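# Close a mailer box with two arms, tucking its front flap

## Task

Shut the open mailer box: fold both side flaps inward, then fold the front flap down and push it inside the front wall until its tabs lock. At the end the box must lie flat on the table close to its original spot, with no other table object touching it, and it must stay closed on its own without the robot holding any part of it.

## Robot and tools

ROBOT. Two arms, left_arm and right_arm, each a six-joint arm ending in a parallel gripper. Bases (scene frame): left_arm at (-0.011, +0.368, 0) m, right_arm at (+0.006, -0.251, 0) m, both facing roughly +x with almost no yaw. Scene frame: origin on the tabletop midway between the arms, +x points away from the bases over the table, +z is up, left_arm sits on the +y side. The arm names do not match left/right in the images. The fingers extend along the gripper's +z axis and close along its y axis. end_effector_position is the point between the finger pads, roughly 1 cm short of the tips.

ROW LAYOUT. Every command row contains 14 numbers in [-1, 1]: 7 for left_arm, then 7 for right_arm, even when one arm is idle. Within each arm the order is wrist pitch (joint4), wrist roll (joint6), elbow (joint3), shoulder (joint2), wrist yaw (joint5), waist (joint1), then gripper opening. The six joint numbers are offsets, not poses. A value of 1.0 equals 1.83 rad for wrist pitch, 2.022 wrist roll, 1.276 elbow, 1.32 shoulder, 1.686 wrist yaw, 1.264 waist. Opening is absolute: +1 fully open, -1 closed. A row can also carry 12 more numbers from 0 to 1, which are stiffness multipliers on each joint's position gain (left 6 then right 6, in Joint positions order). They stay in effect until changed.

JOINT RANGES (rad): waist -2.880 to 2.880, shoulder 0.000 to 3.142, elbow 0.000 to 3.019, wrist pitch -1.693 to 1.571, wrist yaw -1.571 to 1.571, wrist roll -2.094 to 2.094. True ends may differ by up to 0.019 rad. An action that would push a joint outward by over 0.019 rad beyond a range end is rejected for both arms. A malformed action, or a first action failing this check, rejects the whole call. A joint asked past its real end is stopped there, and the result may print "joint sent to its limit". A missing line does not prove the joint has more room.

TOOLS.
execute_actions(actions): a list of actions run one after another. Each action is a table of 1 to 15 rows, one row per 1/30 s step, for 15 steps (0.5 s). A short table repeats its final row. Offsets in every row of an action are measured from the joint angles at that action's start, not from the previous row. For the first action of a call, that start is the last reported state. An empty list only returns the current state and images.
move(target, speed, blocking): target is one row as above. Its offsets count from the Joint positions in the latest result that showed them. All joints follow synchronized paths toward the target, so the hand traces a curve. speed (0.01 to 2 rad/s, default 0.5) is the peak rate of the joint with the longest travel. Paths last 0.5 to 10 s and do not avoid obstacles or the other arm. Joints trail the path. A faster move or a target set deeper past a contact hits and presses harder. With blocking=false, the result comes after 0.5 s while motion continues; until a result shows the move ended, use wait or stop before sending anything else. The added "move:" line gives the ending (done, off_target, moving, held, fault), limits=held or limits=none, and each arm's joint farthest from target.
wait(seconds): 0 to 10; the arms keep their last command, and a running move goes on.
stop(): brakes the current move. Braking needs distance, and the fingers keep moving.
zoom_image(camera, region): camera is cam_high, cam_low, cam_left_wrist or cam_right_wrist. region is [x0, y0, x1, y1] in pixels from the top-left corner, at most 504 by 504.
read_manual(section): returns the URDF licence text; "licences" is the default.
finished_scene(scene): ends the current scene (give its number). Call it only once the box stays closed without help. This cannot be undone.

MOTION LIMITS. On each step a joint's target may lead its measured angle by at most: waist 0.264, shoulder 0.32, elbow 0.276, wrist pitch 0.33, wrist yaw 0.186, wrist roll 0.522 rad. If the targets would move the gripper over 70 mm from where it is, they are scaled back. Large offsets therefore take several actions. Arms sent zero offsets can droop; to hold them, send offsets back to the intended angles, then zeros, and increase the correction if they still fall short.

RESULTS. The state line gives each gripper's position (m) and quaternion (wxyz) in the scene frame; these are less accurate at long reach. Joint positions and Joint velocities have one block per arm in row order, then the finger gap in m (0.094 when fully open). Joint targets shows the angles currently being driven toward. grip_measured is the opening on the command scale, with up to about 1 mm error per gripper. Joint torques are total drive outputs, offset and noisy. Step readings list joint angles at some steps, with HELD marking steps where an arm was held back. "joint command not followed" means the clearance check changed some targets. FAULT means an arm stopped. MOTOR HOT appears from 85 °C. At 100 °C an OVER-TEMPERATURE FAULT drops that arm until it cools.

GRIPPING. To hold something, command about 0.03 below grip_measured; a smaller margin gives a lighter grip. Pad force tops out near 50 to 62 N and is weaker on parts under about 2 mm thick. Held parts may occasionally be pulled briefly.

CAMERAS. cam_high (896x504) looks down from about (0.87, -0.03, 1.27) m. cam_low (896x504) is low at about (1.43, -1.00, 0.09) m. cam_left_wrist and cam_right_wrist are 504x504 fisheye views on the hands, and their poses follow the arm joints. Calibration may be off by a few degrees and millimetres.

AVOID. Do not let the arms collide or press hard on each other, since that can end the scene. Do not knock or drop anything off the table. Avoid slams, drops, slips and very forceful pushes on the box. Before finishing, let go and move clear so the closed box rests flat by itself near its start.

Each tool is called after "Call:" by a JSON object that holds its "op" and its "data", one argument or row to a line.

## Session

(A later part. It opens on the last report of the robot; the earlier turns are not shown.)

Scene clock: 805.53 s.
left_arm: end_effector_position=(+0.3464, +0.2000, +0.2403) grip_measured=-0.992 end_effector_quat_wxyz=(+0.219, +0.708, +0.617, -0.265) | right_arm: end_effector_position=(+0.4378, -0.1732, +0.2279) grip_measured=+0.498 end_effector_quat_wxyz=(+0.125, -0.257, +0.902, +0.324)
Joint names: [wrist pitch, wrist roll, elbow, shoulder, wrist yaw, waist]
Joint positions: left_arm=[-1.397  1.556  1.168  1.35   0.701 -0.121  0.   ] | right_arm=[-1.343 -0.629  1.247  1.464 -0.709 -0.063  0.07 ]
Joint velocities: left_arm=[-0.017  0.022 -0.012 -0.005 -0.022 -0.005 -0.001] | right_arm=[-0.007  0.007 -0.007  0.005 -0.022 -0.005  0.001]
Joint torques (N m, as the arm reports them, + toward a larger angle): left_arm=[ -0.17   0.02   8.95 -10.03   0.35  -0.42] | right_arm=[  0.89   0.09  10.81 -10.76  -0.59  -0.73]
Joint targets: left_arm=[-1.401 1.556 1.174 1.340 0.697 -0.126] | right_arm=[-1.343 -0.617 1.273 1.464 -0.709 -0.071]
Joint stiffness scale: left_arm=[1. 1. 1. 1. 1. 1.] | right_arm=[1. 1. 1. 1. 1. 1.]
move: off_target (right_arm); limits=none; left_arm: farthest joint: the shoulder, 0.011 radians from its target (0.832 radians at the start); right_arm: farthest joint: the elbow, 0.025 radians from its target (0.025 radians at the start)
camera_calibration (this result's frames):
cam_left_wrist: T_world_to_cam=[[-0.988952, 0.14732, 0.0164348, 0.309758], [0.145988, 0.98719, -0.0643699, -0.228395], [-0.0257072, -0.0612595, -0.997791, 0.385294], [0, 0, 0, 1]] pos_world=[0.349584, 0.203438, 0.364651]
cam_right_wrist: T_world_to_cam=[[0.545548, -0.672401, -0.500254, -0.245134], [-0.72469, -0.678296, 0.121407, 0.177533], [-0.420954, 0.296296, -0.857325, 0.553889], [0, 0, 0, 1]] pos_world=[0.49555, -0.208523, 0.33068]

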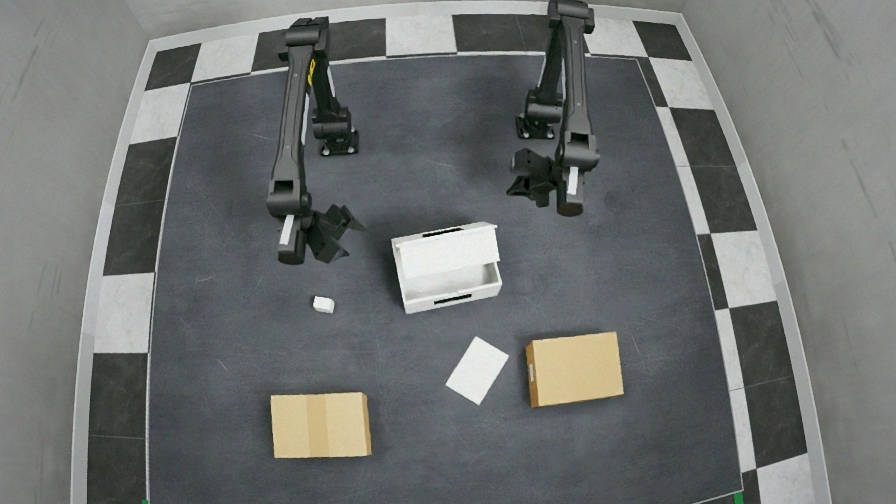

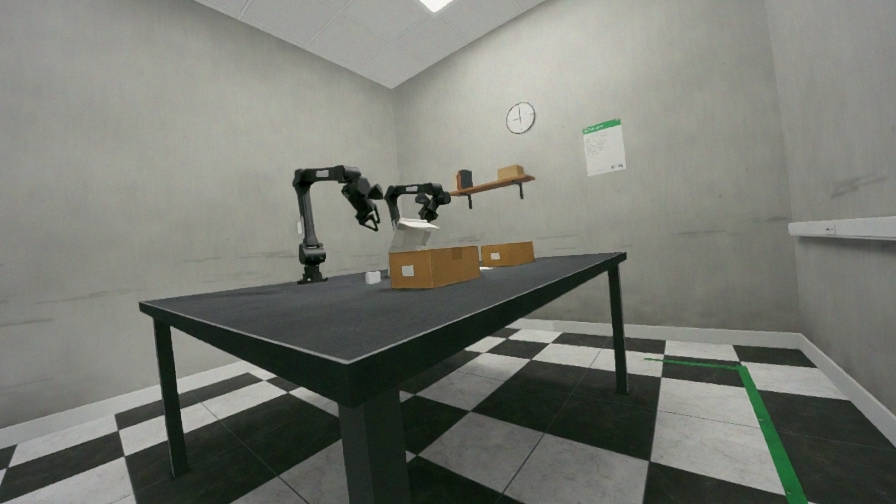

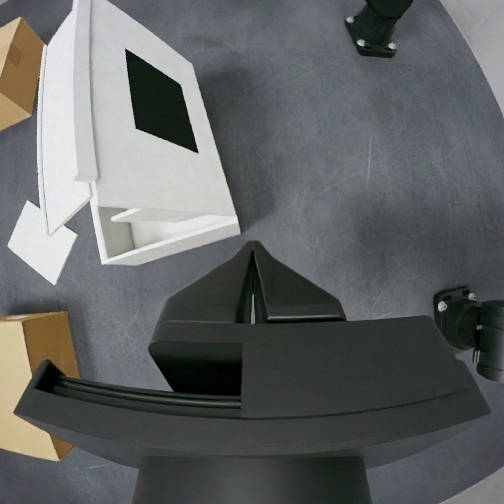

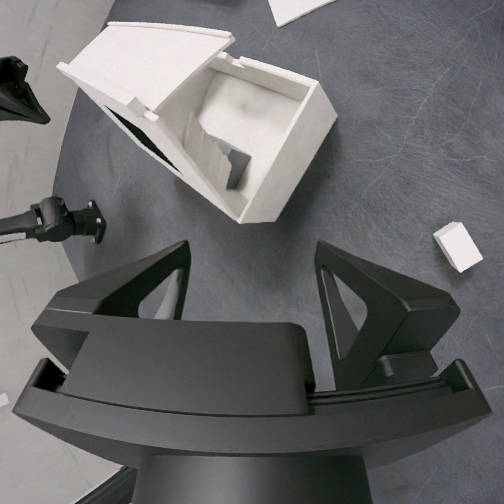

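Call:
{"op": "move", "data": {
  "target": [0.025,0,0.154,0.146,0,-0.18,-1,0.169,0,0.06,0.28,-0.293,0,0.5],
  "speed": 0.35
}}

Call:
{"op": "move", "data": {
  "target": [0.066,0,0.147,0.205,0,0.057,-1,0,0,0.02,0,0,0,0.5],
  "speed": 0.12
}}

Scene clock: 817.00 s.
left_arm: end_effector_position=(+0.3623, +0.0992, +0.2273) grip_measured=-0.992 end_effector_quat_wxyz=(+0.191, +0.774, +0.532, -0.285) | right_arm: end_effector_position=(+0.5256, -0.1316, +0.1456) grip_measured=+0.498 end_effector_quat_wxyz=(+0.188, -0.219, +0.796, +0.533)
Joint names: [wrist pitch, wrist roll, elbow, shoulder, wrist yaw, waist]
Joint positions: left_arm=[-1.36   1.556  1.316  1.525  0.701 -0.347  0.   ] | right_arm=[-1.047 -0.629  1.286  1.829 -1.2   -0.063  0.07 ]
Joint velocities: left_arm=[ 0.002  0.022 -0.002  0.005  0.022 -0.015 -0.001] | right_arm=[-0.012 -0.051 -0.007 -0.005 -0.022 -0.005 -0.001]
Joint torques (N m, as the arm reports them, + toward a larger angle): left_arm=[  0.43   0.03  12.45 -10.68   0.51  -0.25] | right_arm=[  1.42  -0.06  10.9  -13.79  -0.94  -0.71]
Joint targets: left_arm=[-1.351 1.556 1.364 1.542 0.701 -0.349] | right_arm=[-1.034 -0.629 1.324 1.833 -1.203 -0.063]
Joint stiffness scale: left_arm=[1. 1. 1. 1. 1. 1.] | right_arm=[1. 1. 1. 1. 1. 1.]
move: off_target (left_arm, right_arm); limits=none; left_arm: farthest joint: the elbow, 0.048 radians from its target (0.197 radians at the start); right_arm: farthest joint: the elbow, 0.038 radians from its target (0.076 radians at the start)
camera_calibration (this result's frames):
cam_left_wrist: T_world_to_cam=[[-0.930963, 0.365068, 0.00575434, 0.300361], [0.36397, 0.929179, -0.0644408, -0.205288], [-0.0288721, -0.0578976, -0.997905, 0.367398], [0, 0, 0, 1]] pos_world=[0.364951, 0.102369, 0.351671]
cam_right_wrist: T_world_to_cam=[[0.548902, -0.358796, -0.754965, -0.229642], [-0.726133, -0.652063, -0.218048, 0.333006], [-0.41405, 0.667892, -0.618452, 0.518507], [0, 0, 0, 1]] pos_world=[0.582546, -0.211561, 0.219911]

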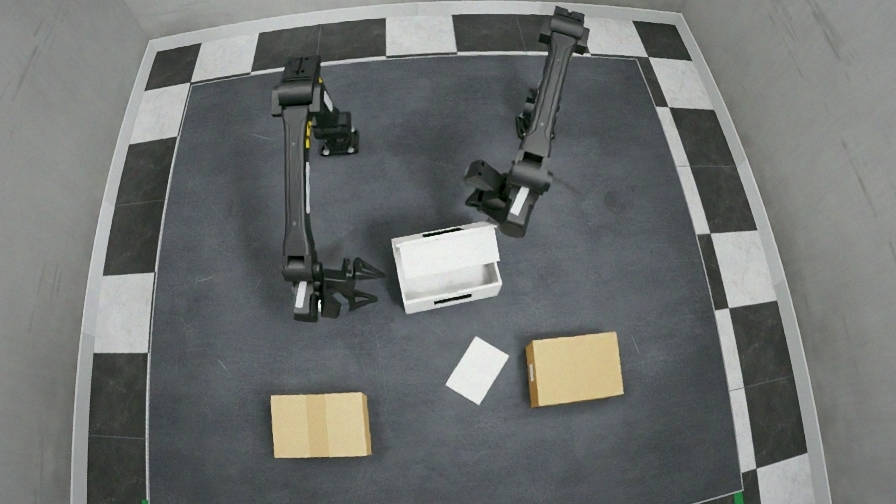

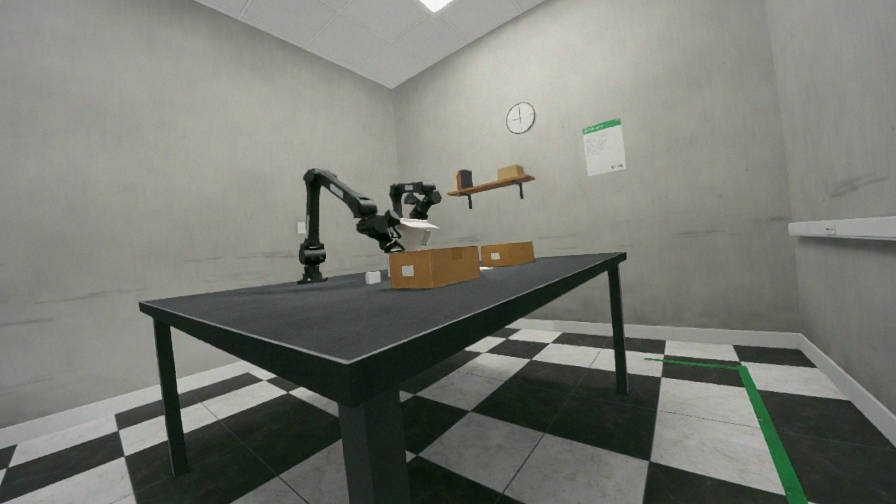

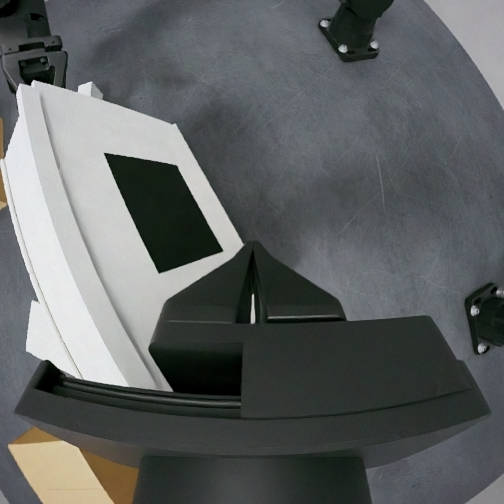

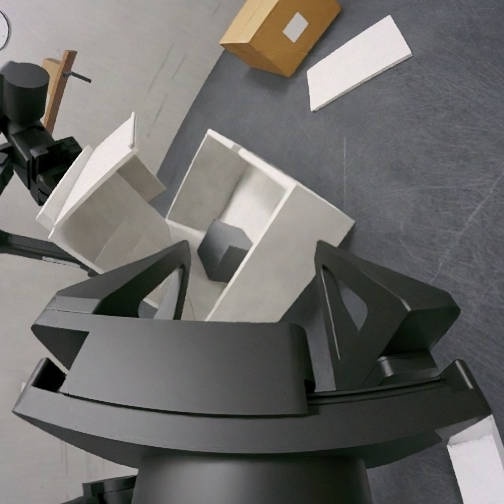

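Scene clock: 819.60 s.
left_arm: end_effector_position=(+0.4567, +0.0980, +0.1621) grip_measured=-0.992 end_effector_quat_wxyz=(+0.201, +0.757, +0.557, -0.279) | right_arm: end_effector_position=(+0.5256, -0.1316, +0.1456) grip_measured=+0.498 end_effector_quat_wxyz=(+0.188, -0.219, +0.796, +0.533)
Joint names: [wrist pitch, wrist roll, elbow, shoulder, wrist yaw, waist]
Joint positions: left_arm=[-1.249  1.556  1.456  1.776  0.701 -0.284  0.   ] | right_arm=[-1.047 -0.629  1.286  1.829 -1.2   -0.063  0.07 ]
Joint velocities: left_arm=[-0.002 -0.022 -0.002  0.015  0.007 -0.005 -0.   ] | right_arm=[ 0.012  0.051  0.012  0.005  0.037 -0.015  0.   ]
Joint torques (N m, as the arm reports them, + toward a larger angle): left_arm=[  0.57   0.02  12.18 -13.23   0.51   0.55] | right_arm=[  0.6   -0.08   9.6  -14.02  -0.75  -0.49]
Joint targets: left_arm=[-1.239 1.556 1.504 1.796 0.701 -0.275] | right_arm=[-1.047 -0.629 1.311 1.829 -1.200 -0.063]
Joint stiffness scale: left_arm=[1. 1. 1. 1. 1. 1.] | right_arm=[1. 1. 1. 1. 1. 1.]
move: off_target (left_arm, right_arm); limits=none; left_arm: farthest joint: the elbow, 0.048 radians from its target (0.188 radians at the start); right_arm: farthest joint: the elbow, 0.026 radians from its target (0.026 radians at the start)
camera_calibration (this result's frames):
cam_left_wrist: T_world_to_cam=[[-0.952318, 0.30506, 0.00537288, 0.404705], [0.3041, 0.950458, -0.0644432, -0.217483], [-0.0247657, -0.0597366, -0.997907, 0.303257], [0, 0, 0, 1]] pos_world=[0.459054, 0.101364, 0.286433]
cam_right_wrist: T_world_to_cam=[[0.548902, -0.358796, -0.754965, -0.229642], [-0.726133, -0.652063, -0.218048, 0.333006], [-0.41405, 0.667892, -0.618452, 0.518507], [0, 0, 0, 1]] pos_world=[0.582546, -0.211561, 0.219911]

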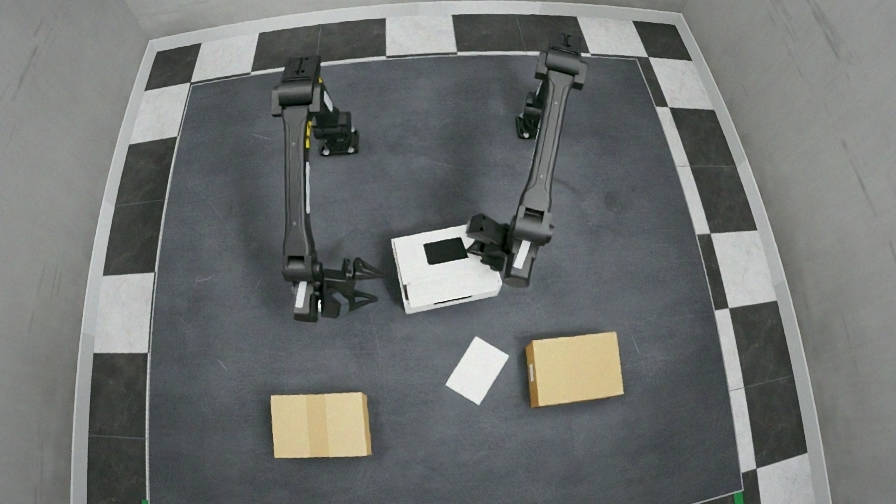

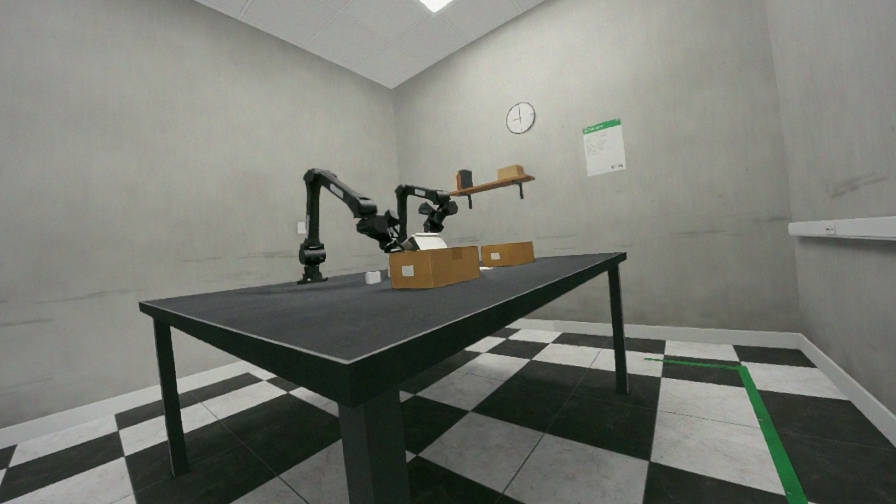

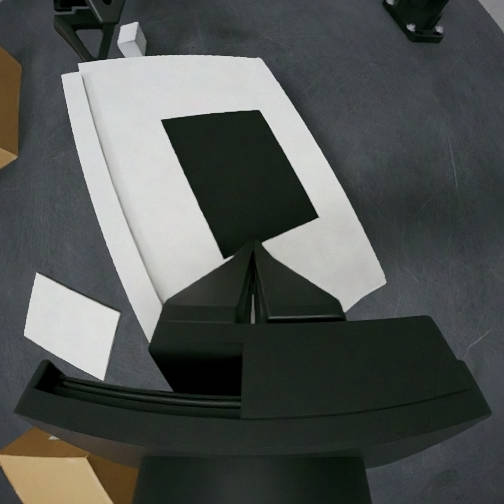

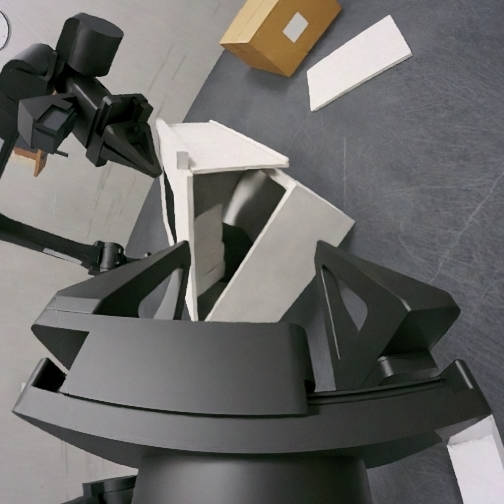

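Call:
{"op": "move", "data": {
  "target": [0,0,0.035,0,0,0,-1,-0.028,-0.705,0.135,0.06,0,0.03,-0.4],
  "speed": 0.7
}}

Call:
{"op": "move", "data": {
  "target": [0,0,0.035,0,0,0,-1,0,0,0.028,0,0,0.075,-0.4],
  "speed": 0.1
}}

Scene clock: 849.20 s.
left_arm: end_effector_position=(+0.4562, +0.0982, +0.1616) grip_measured=-0.992 end_effector_quat_wxyz=(+0.200, +0.756, +0.557, -0.279) | right_arm: end_effector_position=(+0.5615, -0.1219, +0.1577) grip_measured=-0.398 end_effector_quat_wxyz=(-0.491, +0.693, -0.448, -0.278)
Joint names: [wrist pitch, wrist roll, elbow, shoulder, wrist yaw, waist]
Joint positions: left_arm=[-1.249  1.556  1.454  1.776  0.701 -0.284  0.   ] | right_arm=[-1.088 -2.042  1.419  1.893 -1.2   -0.04   0.028]
Joint velocities: left_arm=[-0.007  0.022  0.002  0.005 -0.051 -0.005  0.001] | right_arm=[-0.012  0.022 -0.017 -0.005 -0.022 -0.005  0.   ]
Joint torques (N m, as the arm reports them, + toward a larger angle): left_arm=[  0.04   0.03  12.07 -14.98   0.52  -0.17] | right_arm=[  0.23  -0.1   11.1  -14.59  -0.79   0.92]
Joint targets: left_arm=[-1.249 1.556 1.501 1.776 0.701 -0.284] | right_arm=[-1.099 -2.054 1.458 1.908 -1.200 -0.025]
Joint stiffness scale: left_arm=[1. 1. 1. 1. 1. 1.] | right_arm=[1. 1. 1. 1. 1. 1.]
move: off_target (left_arm, right_arm); limits=none; left_arm: farthest joint: the elbow, 0.046 radians from its target (0.045 radians at the start); right_arm: farthest joint: the elbow, 0.039 radians from its target (0.173 radians at the start)
camera_calibration (this result's frames):
cam_left_wrist: T_world_to_cam=[[-0.952309, 0.305057, 0.00689873, 0.40396], [0.304007, 0.950488, -0.0644336, -0.217483], [-0.0262131, -0.0592634, -0.997898, 0.303315], [0, 0, 0, 1]] pos_world=[0.458762, 0.10146, 0.285877]
cam_right_wrist: T_world_to_cam=[[0.891706, 0.0939451, 0.442759, -0.562856], [0.321145, -0.820651, -0.472651, -0.200405], [0.318947, 0.563655, -0.761949, 0.1327], [0, 0, 0, 1]] pos_world=[0.523937, -0.186382, 0.255599]

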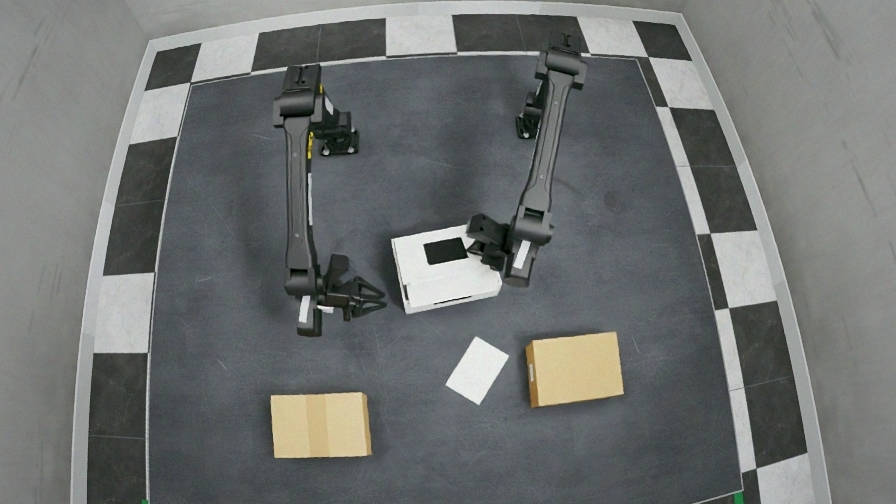

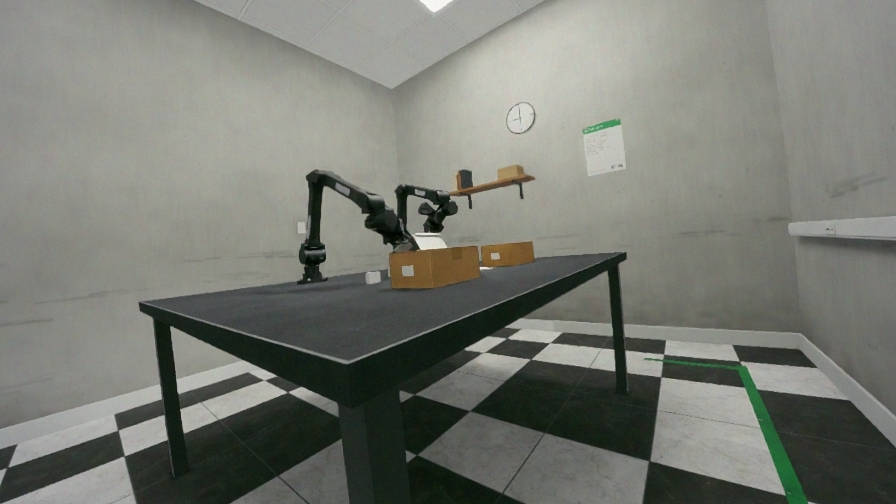

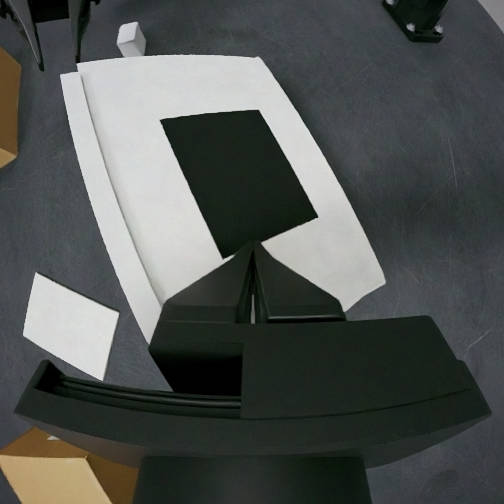

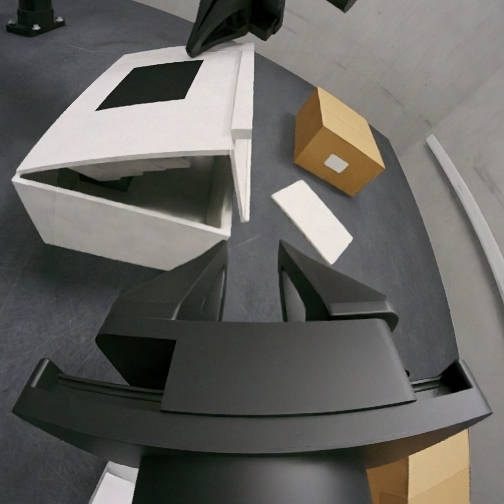

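Scene clock: 850.53 s.
left_arm: end_effector_position=(+0.4562, +0.0982, +0.1616) grip_measured=-0.992 end_effector_quat_wxyz=(+0.200, +0.756, +0.557, -0.279) | right_arm: end_effector_position=(+0.5487, -0.0758, +0.1577) grip_measured=-0.398 end_effector_quat_wxyz=(-0.479, +0.711, -0.419, -0.299)
Joint names: [wrist pitch, wrist roll, elbow, shoulder, wrist yaw, waist]
Joint positions: left_arm=[-1.249  1.556  1.454  1.776  0.701 -0.284  0.   ] | right_arm=[-1.088 -2.042  1.419  1.893 -1.2    0.044  0.028]
Joint velocities: left_arm=[ 0.002  0.022 -0.002 -0.005 -0.022 -0.015  0.   ] | right_arm=[-0.007 -0.095  0.007 -0.005 -0.007 -0.015 -0.001]
Joint torques (N m, as the arm reports them, + toward a larger angle): left_arm=[  0.05   0.02  11.91 -14.99   0.51  -0.14] | right_arm=[  0.81   0.02  10.78 -15.03  -0.81   0.75]
Joint targets: left_arm=[-1.249 1.556 1.499 1.776 0.701 -0.284] | right_arm=[-1.088 -2.042 1.455 1.893 -1.200 0.055]
Joint stiffness scale: left_arm=[1. 1. 1. 1. 1. 1.] | right_arm=[1. 1. 1. 1. 1. 1.]
move: off_target (left_arm, right_arm); limits=none; left_arm: farthest joint: the elbow, 0.044 radians from its target (0.044 radians at the start); right_arm: farthest joint: the elbow, 0.036 radians from its target (0.036 radians at the start)
camera_calibration (this result's frames):
cam_left_wrist: T_world_to_cam=[[-0.952309, 0.305057, 0.00689873, 0.40396], [0.304007, 0.950488, -0.0644336, -0.217483], [-0.0262131, -0.0592634, -0.997898, 0.303315], [0, 0, 0, 1]] pos_world=[0.458762, 0.10146, 0.285877]
cam_right_wrist: T_world_to_cam=[[0.880692, 0.168363, 0.442759, -0.544084], [0.388806, -0.790842, -0.472651, -0.19334], [0.270576, 0.588407, -0.761949, 0.139226], [0, 0, 0, 1]] pos_world=[0.516671, -0.14322, 0.255599]

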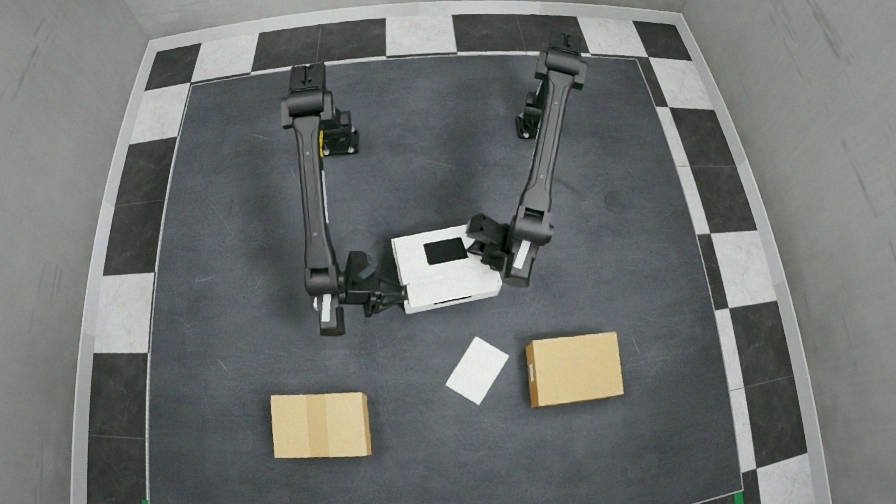

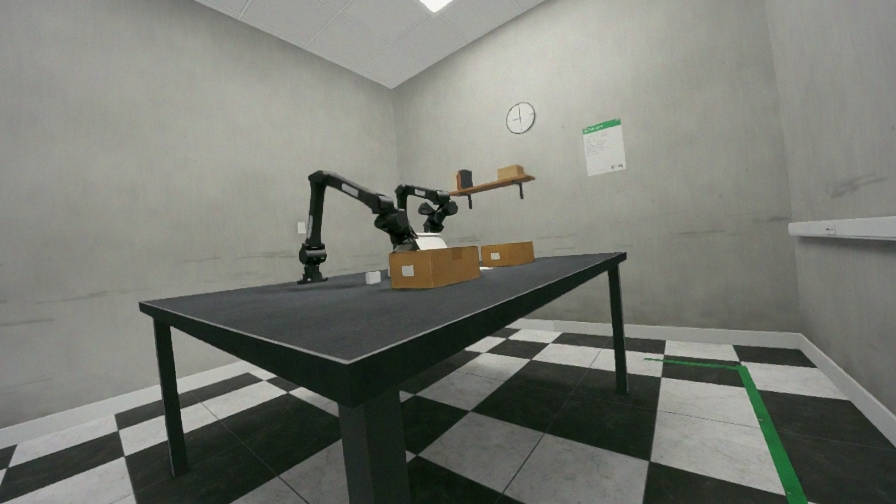

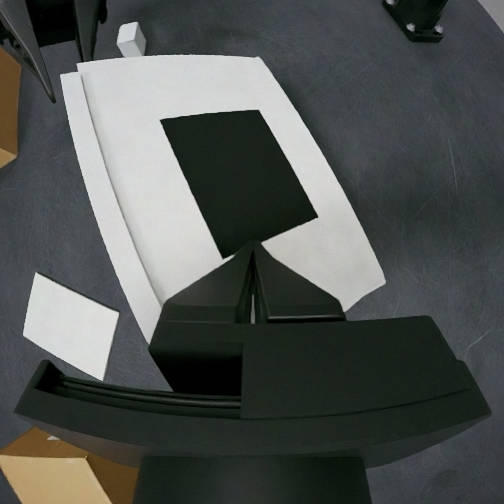

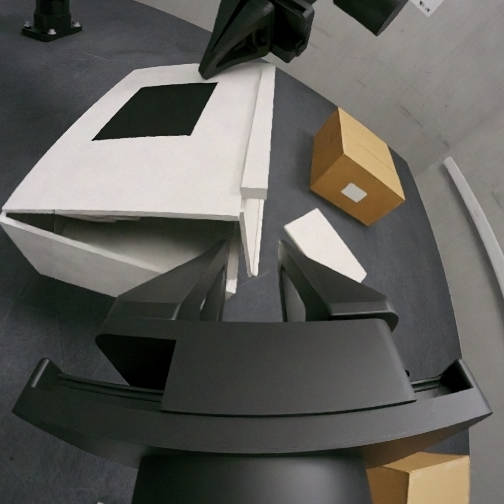

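Call:
{"op": "execute_actions", "data": {
  "actions": []
}}

Scene clock: 886.93 s.
left_arm: end_effector_position=(+0.4562, +0.0982, +0.1616) grip_measured=-0.992 end_effector_quat_wxyz=(+0.200, +0.756, +0.557, -0.279) | right_arm: end_effector_position=(+0.5487, -0.0758, +0.1577) grip_measured=-0.398 end_effector_quat_wxyz=(-0.479, +0.711, -0.419, -0.299)
Joint names: [wrist pitch, wrist roll, elbow, shoulder, wrist yaw, waist]
Joint positions: left_arm=[-1.249  1.556  1.454  1.776  0.701 -0.284  0.   ] | right_arm=[-1.088 -2.042  1.419  1.893 -1.2    0.044  0.028]
Joint velocities: left_arm=[-0.012 -0.037  0.002 -0.005 -0.007 -0.015 -0.001] | right_arm=[-0.012  0.022 -0.007 -0.005  0.022 -0.005 -0.001]
Joint torques (N m, as the arm reports them, + toward a larger angle): left_arm=[  0.03   0.02  11.93 -14.97   0.51  -0.08] | right_arm=[  0.59   0.05  10.62 -15.07  -0.77  -0.17]
Joint targets: left_arm=[-1.249 1.556 1.499 1.776 0.701 -0.284] | right_arm=[-1.088 -2.042 1.455 1.893 -1.200 0.055]
Joint stiffness scale: left_arm=[1. 1. 1. 1. 1. 1.] | right_arm=[1. 1. 1. 1. 1. 1.]
camera_calibration (this result's frames):
cam_left_wrist: T_world_to_cam=[[-0.952309, 0.305057, 0.00689873, 0.40396], [0.304007, 0.950488, -0.0644336, -0.217483], [-0.0262131, -0.0592634, -0.997898, 0.303315], [0, 0, 0, 1]] pos_world=[0.458762, 0.10146, 0.285877]
cam_right_wrist: T_world_to_cam=[[0.880692, 0.168363, 0.442759, -0.544084], [0.388806, -0.790842, -0.472651, -0.19334], [0.270576, 0.588407, -0.761949, 0.139226], [0, 0, 0, 1]] pos_world=[0.516671, -0.14322, 0.255599]

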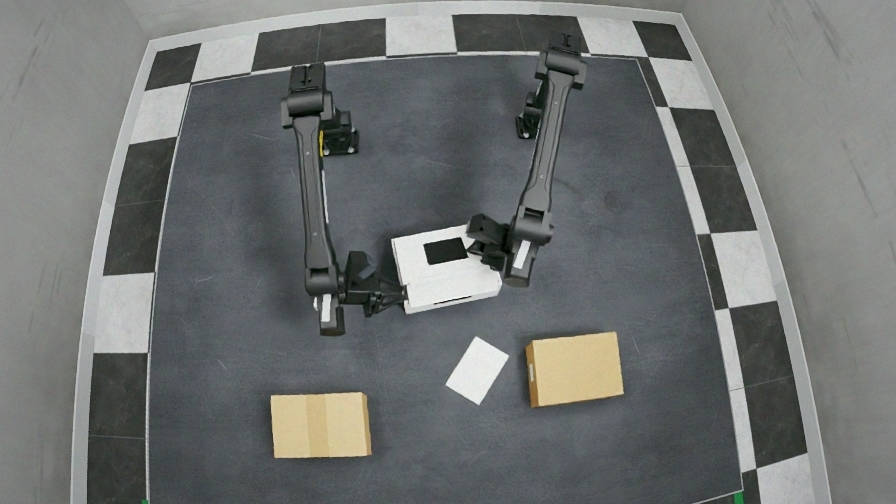

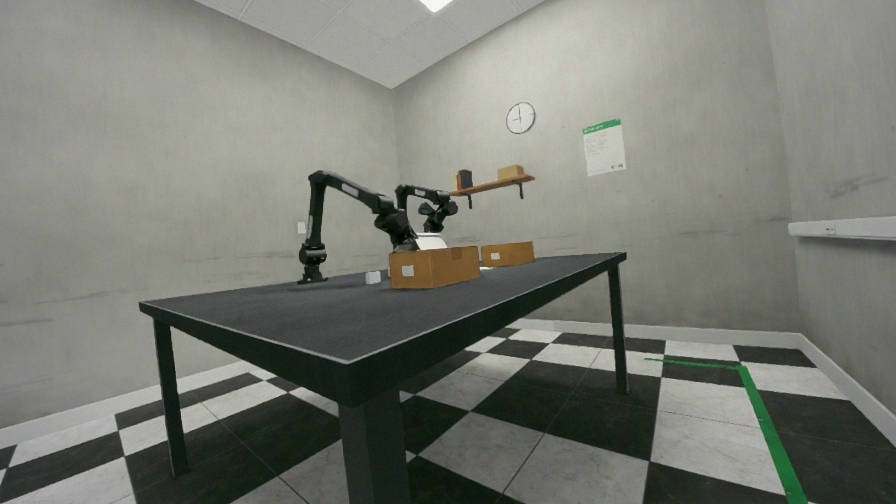

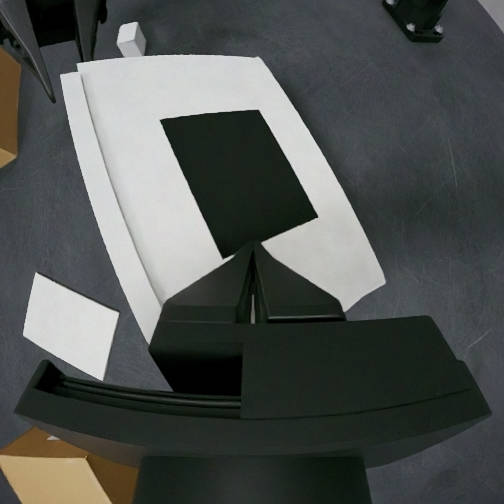

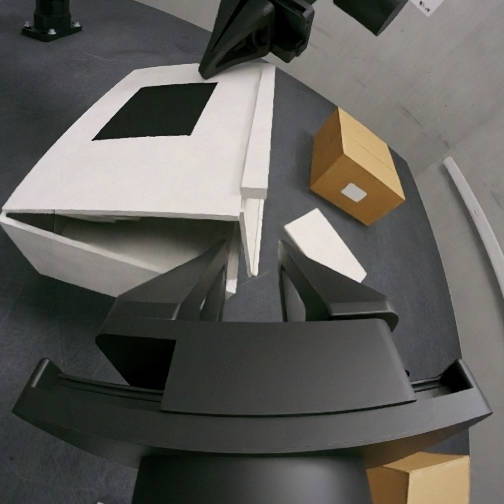

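Call:
{"op": "move", "data": {
  "target": [0,0,0.035,0,0,0,-1, 0,0,0.03,0,0,0.058,-0.4],
  "speed": 0.06
}}

Scene clock: 898.07 s.
left_arm: end_effector_position=(+0.4561, +0.0981, +0.1616) grip_measured=-0.992 end_effector_quat_wxyz=(+0.200, +0.756, +0.557, -0.280) | right_arm: end_effector_position=(+0.5419, -0.0564, +0.1568) grip_measured=-0.398 end_effector_quat_wxyz=(-0.472, +0.720, -0.406, -0.306)
Joint names: [wrist pitch, wrist roll, elbow, shoulder, wrist yaw, waist]
Joint positions: left_arm=[-1.249  1.556  1.454  1.776  0.702 -0.284  0.   ] | right_arm=[-1.088 -2.042  1.419  1.893 -1.195  0.081  0.028]
Joint velocities: left_arm=[ 0.002 -0.007  0.002 -0.005 -0.066 -0.005 -0.   ] | right_arm=[-0.007 -0.037 -0.012  0.005  0.066 -0.005 -0.001]
Joint torques (N m, as the arm reports them, + toward a larger angle): left_arm=[  0.07   0.03  11.92 -14.96   0.48  -0.13] | right_arm=[  0.8    0.06  10.96 -15.04  -0.99   2.3 ]
Joint targets: left_arm=[-1.248 1.556 1.499 1.776 0.701 -0.284] | right_arm=[-1.088 -2.042 1.457 1.893 -1.200 0.118]
Joint stiffness scale: left_arm=[1. 1. 1. 1. 1. 1.] | right_arm=[1. 1. 1. 1. 1. 1.]
move: off_target (left_arm, right_arm); limits=none; left_arm: farthest joint: the elbow, 0.044 radians from its target (0.044 radians at the start); right_arm: farthest joint: the elbow, 0.038 radians from its target (0.038 radians at the start)
camera_calibration (this result's frames):
cam_left_wrist: T_world_to_cam=[[-0.952305, 0.305062, 0.00728471, 0.403816], [0.303969, 0.950449, -0.0651925, -0.217234], [-0.0268115, -0.0598688, -0.997846, 0.303716], [0, 0, 0, 1]] pos_world=[0.458731, 0.101465, 0.285958]
cam_right_wrist: T_world_to_cam=[[0.873793, 0.202809, 0.44199, -0.535218], [0.417626, -0.778605, -0.468362, -0.191369], [0.249147, 0.593838, -0.765037, 0.141388], [0, 0, 0, 1]] pos_world=[0.512363, -0.124415, 0.255098]

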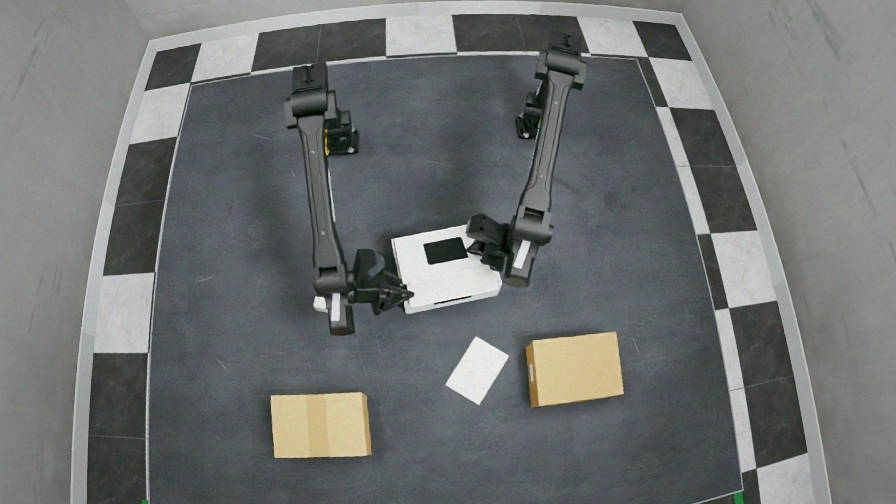

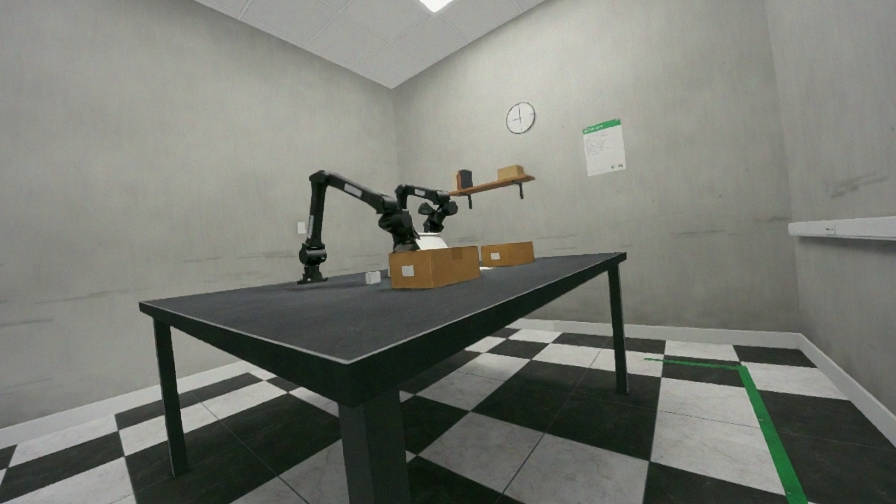

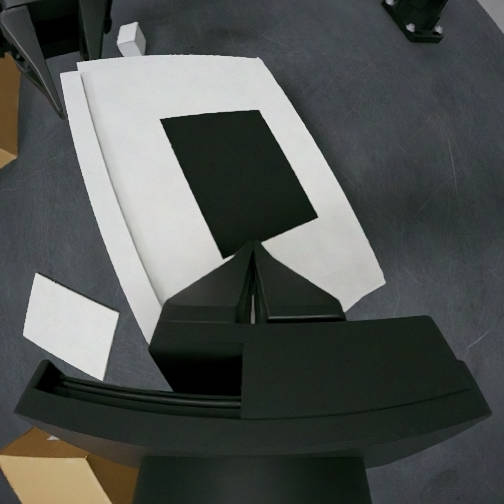

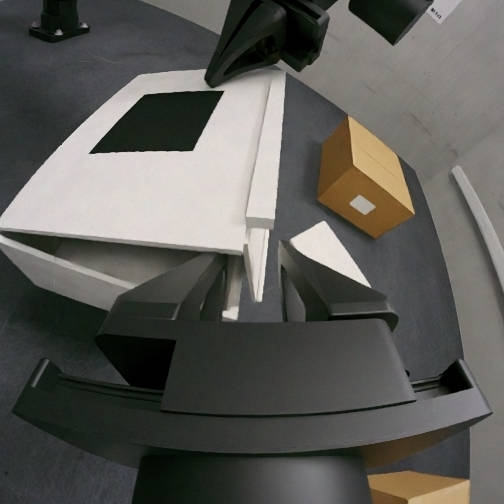

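Call:
{"op": "move", "data": {
  "target": [0,0,0.035,0,0,0,-1, 0,0,0.03,0,0,0.008,-0.95],
  "speed": 0.06
}}

Call:
{"op": "zoom_image", "data": {
  "camera": "cam_high",
  "region": [360,210,540,330]
}}

Scene clock: 917.67 s.
left_arm: end_effector_position=(+0.4562, +0.0979, +0.1619) grip_measured=-0.992 end_effector_quat_wxyz=(+0.201, +0.756, +0.556, -0.280) | right_arm: end_effector_position=(+0.5411, -0.0568, +0.1552) grip_measured=-0.942 end_effector_quat_wxyz=(-0.470, +0.721, -0.408, -0.306)
Joint names: [wrist pitch, wrist roll, elbow, shoulder, wrist yaw, waist]
Joint positions: left_arm=[-1.249  1.556  1.455  1.776  0.703 -0.284  0.   ] | right_arm=[-1.088 -2.042  1.416  1.893 -1.19   0.081  0.003]
Joint velocities: left_arm=[ 0.002  0.037 -0.002  0.005 -0.037  0.005 -0.001] | right_arm=[-0.002 -0.022 -0.002  0.005 -0.066 -0.005 -0.001]
Joint torques (N m, as the arm reports them, + toward a larger angle): left_arm=[  0.03   0.02  11.87 -14.96   0.45  -0.12] | right_arm=[  0.7    0.06  11.   -15.16  -0.98  -0.11]
Joint targets: left_arm=[-1.249 1.556 1.499 1.776 0.702 -0.284] | right_arm=[-1.088 -2.042 1.457 1.893 -1.195 0.091]
Joint stiffness scale: left_arm=[1. 1. 1. 1. 1. 1.] | right_arm=[1. 1. 1. 1. 1. 1.]
move: off_target (left_arm, right_arm); limits=none; left_arm: farthest joint: the elbow, 0.044 radians from its target (0.044 radians at the start); right_arm: farthest joint: the elbow, 0.041 radians from its target (0.038 radians at the start)
camera_calibration (this result's frames):
cam_left_wrist: T_world_to_cam=[[-0.952303, 0.305074, 0.0069123, 0.403995], [0.303963, 0.950345, -0.0667175, -0.216754], [-0.0269228, -0.0614342, -0.997748, 0.304199], [0, 0, 0, 1]] pos_world=[0.458801, 0.101431, 0.28626]
cam_right_wrist: T_world_to_cam=[[0.874842, 0.204865, 0.438955, -0.533697], [0.416493, -0.780835, -0.465651, -0.192002], [0.247356, 0.590193, -0.768432, 0.141828], [0, 0, 0, 1]] pos_world=[0.511787, -0.124292, 0.253848]

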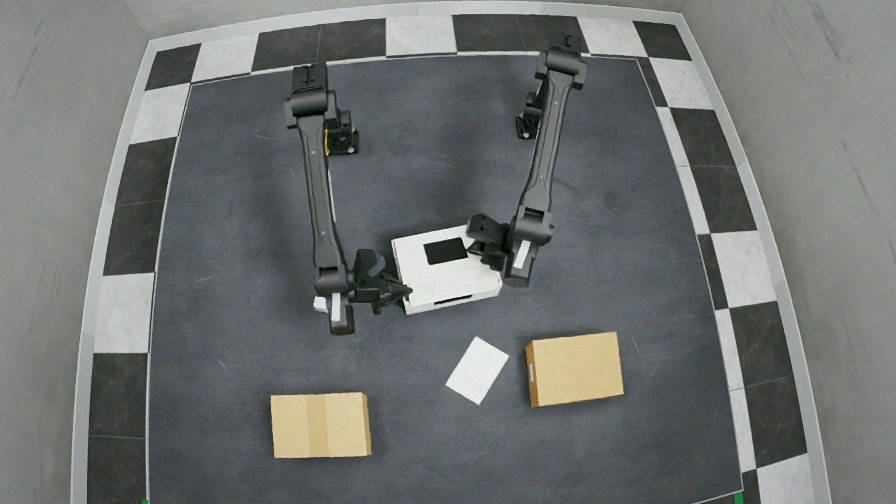

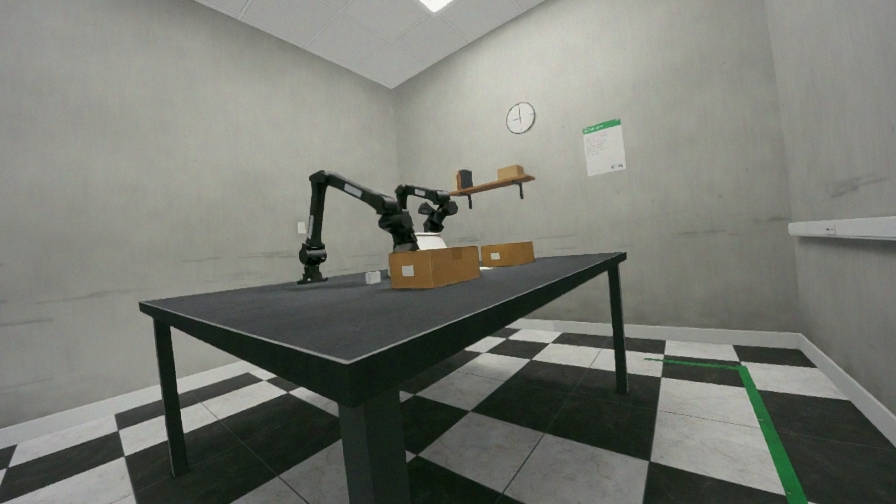

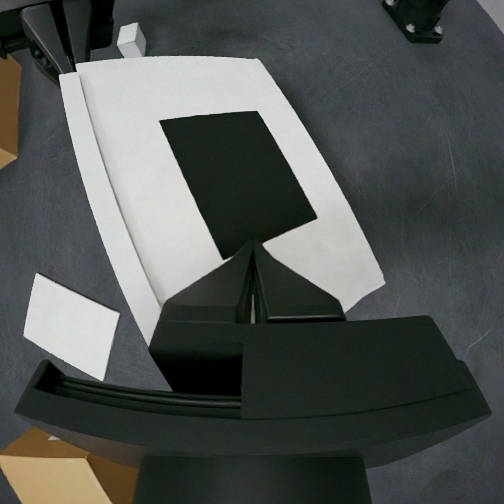

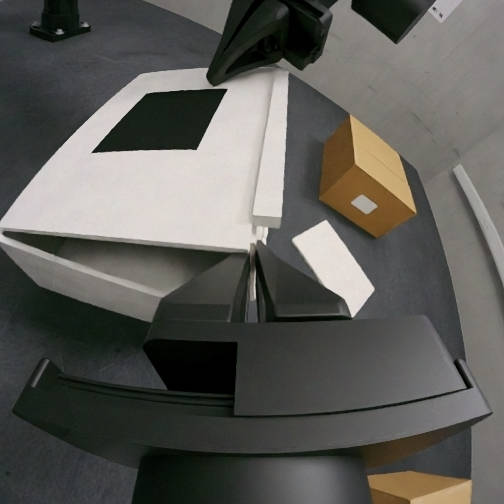

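Region (360, 210, 540, 330) of cam_high's 896x504 image, scaled by 2.800, with more detail than that image has.

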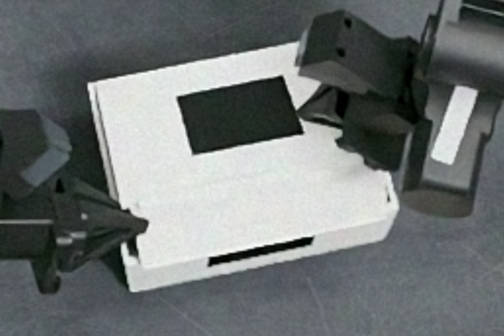

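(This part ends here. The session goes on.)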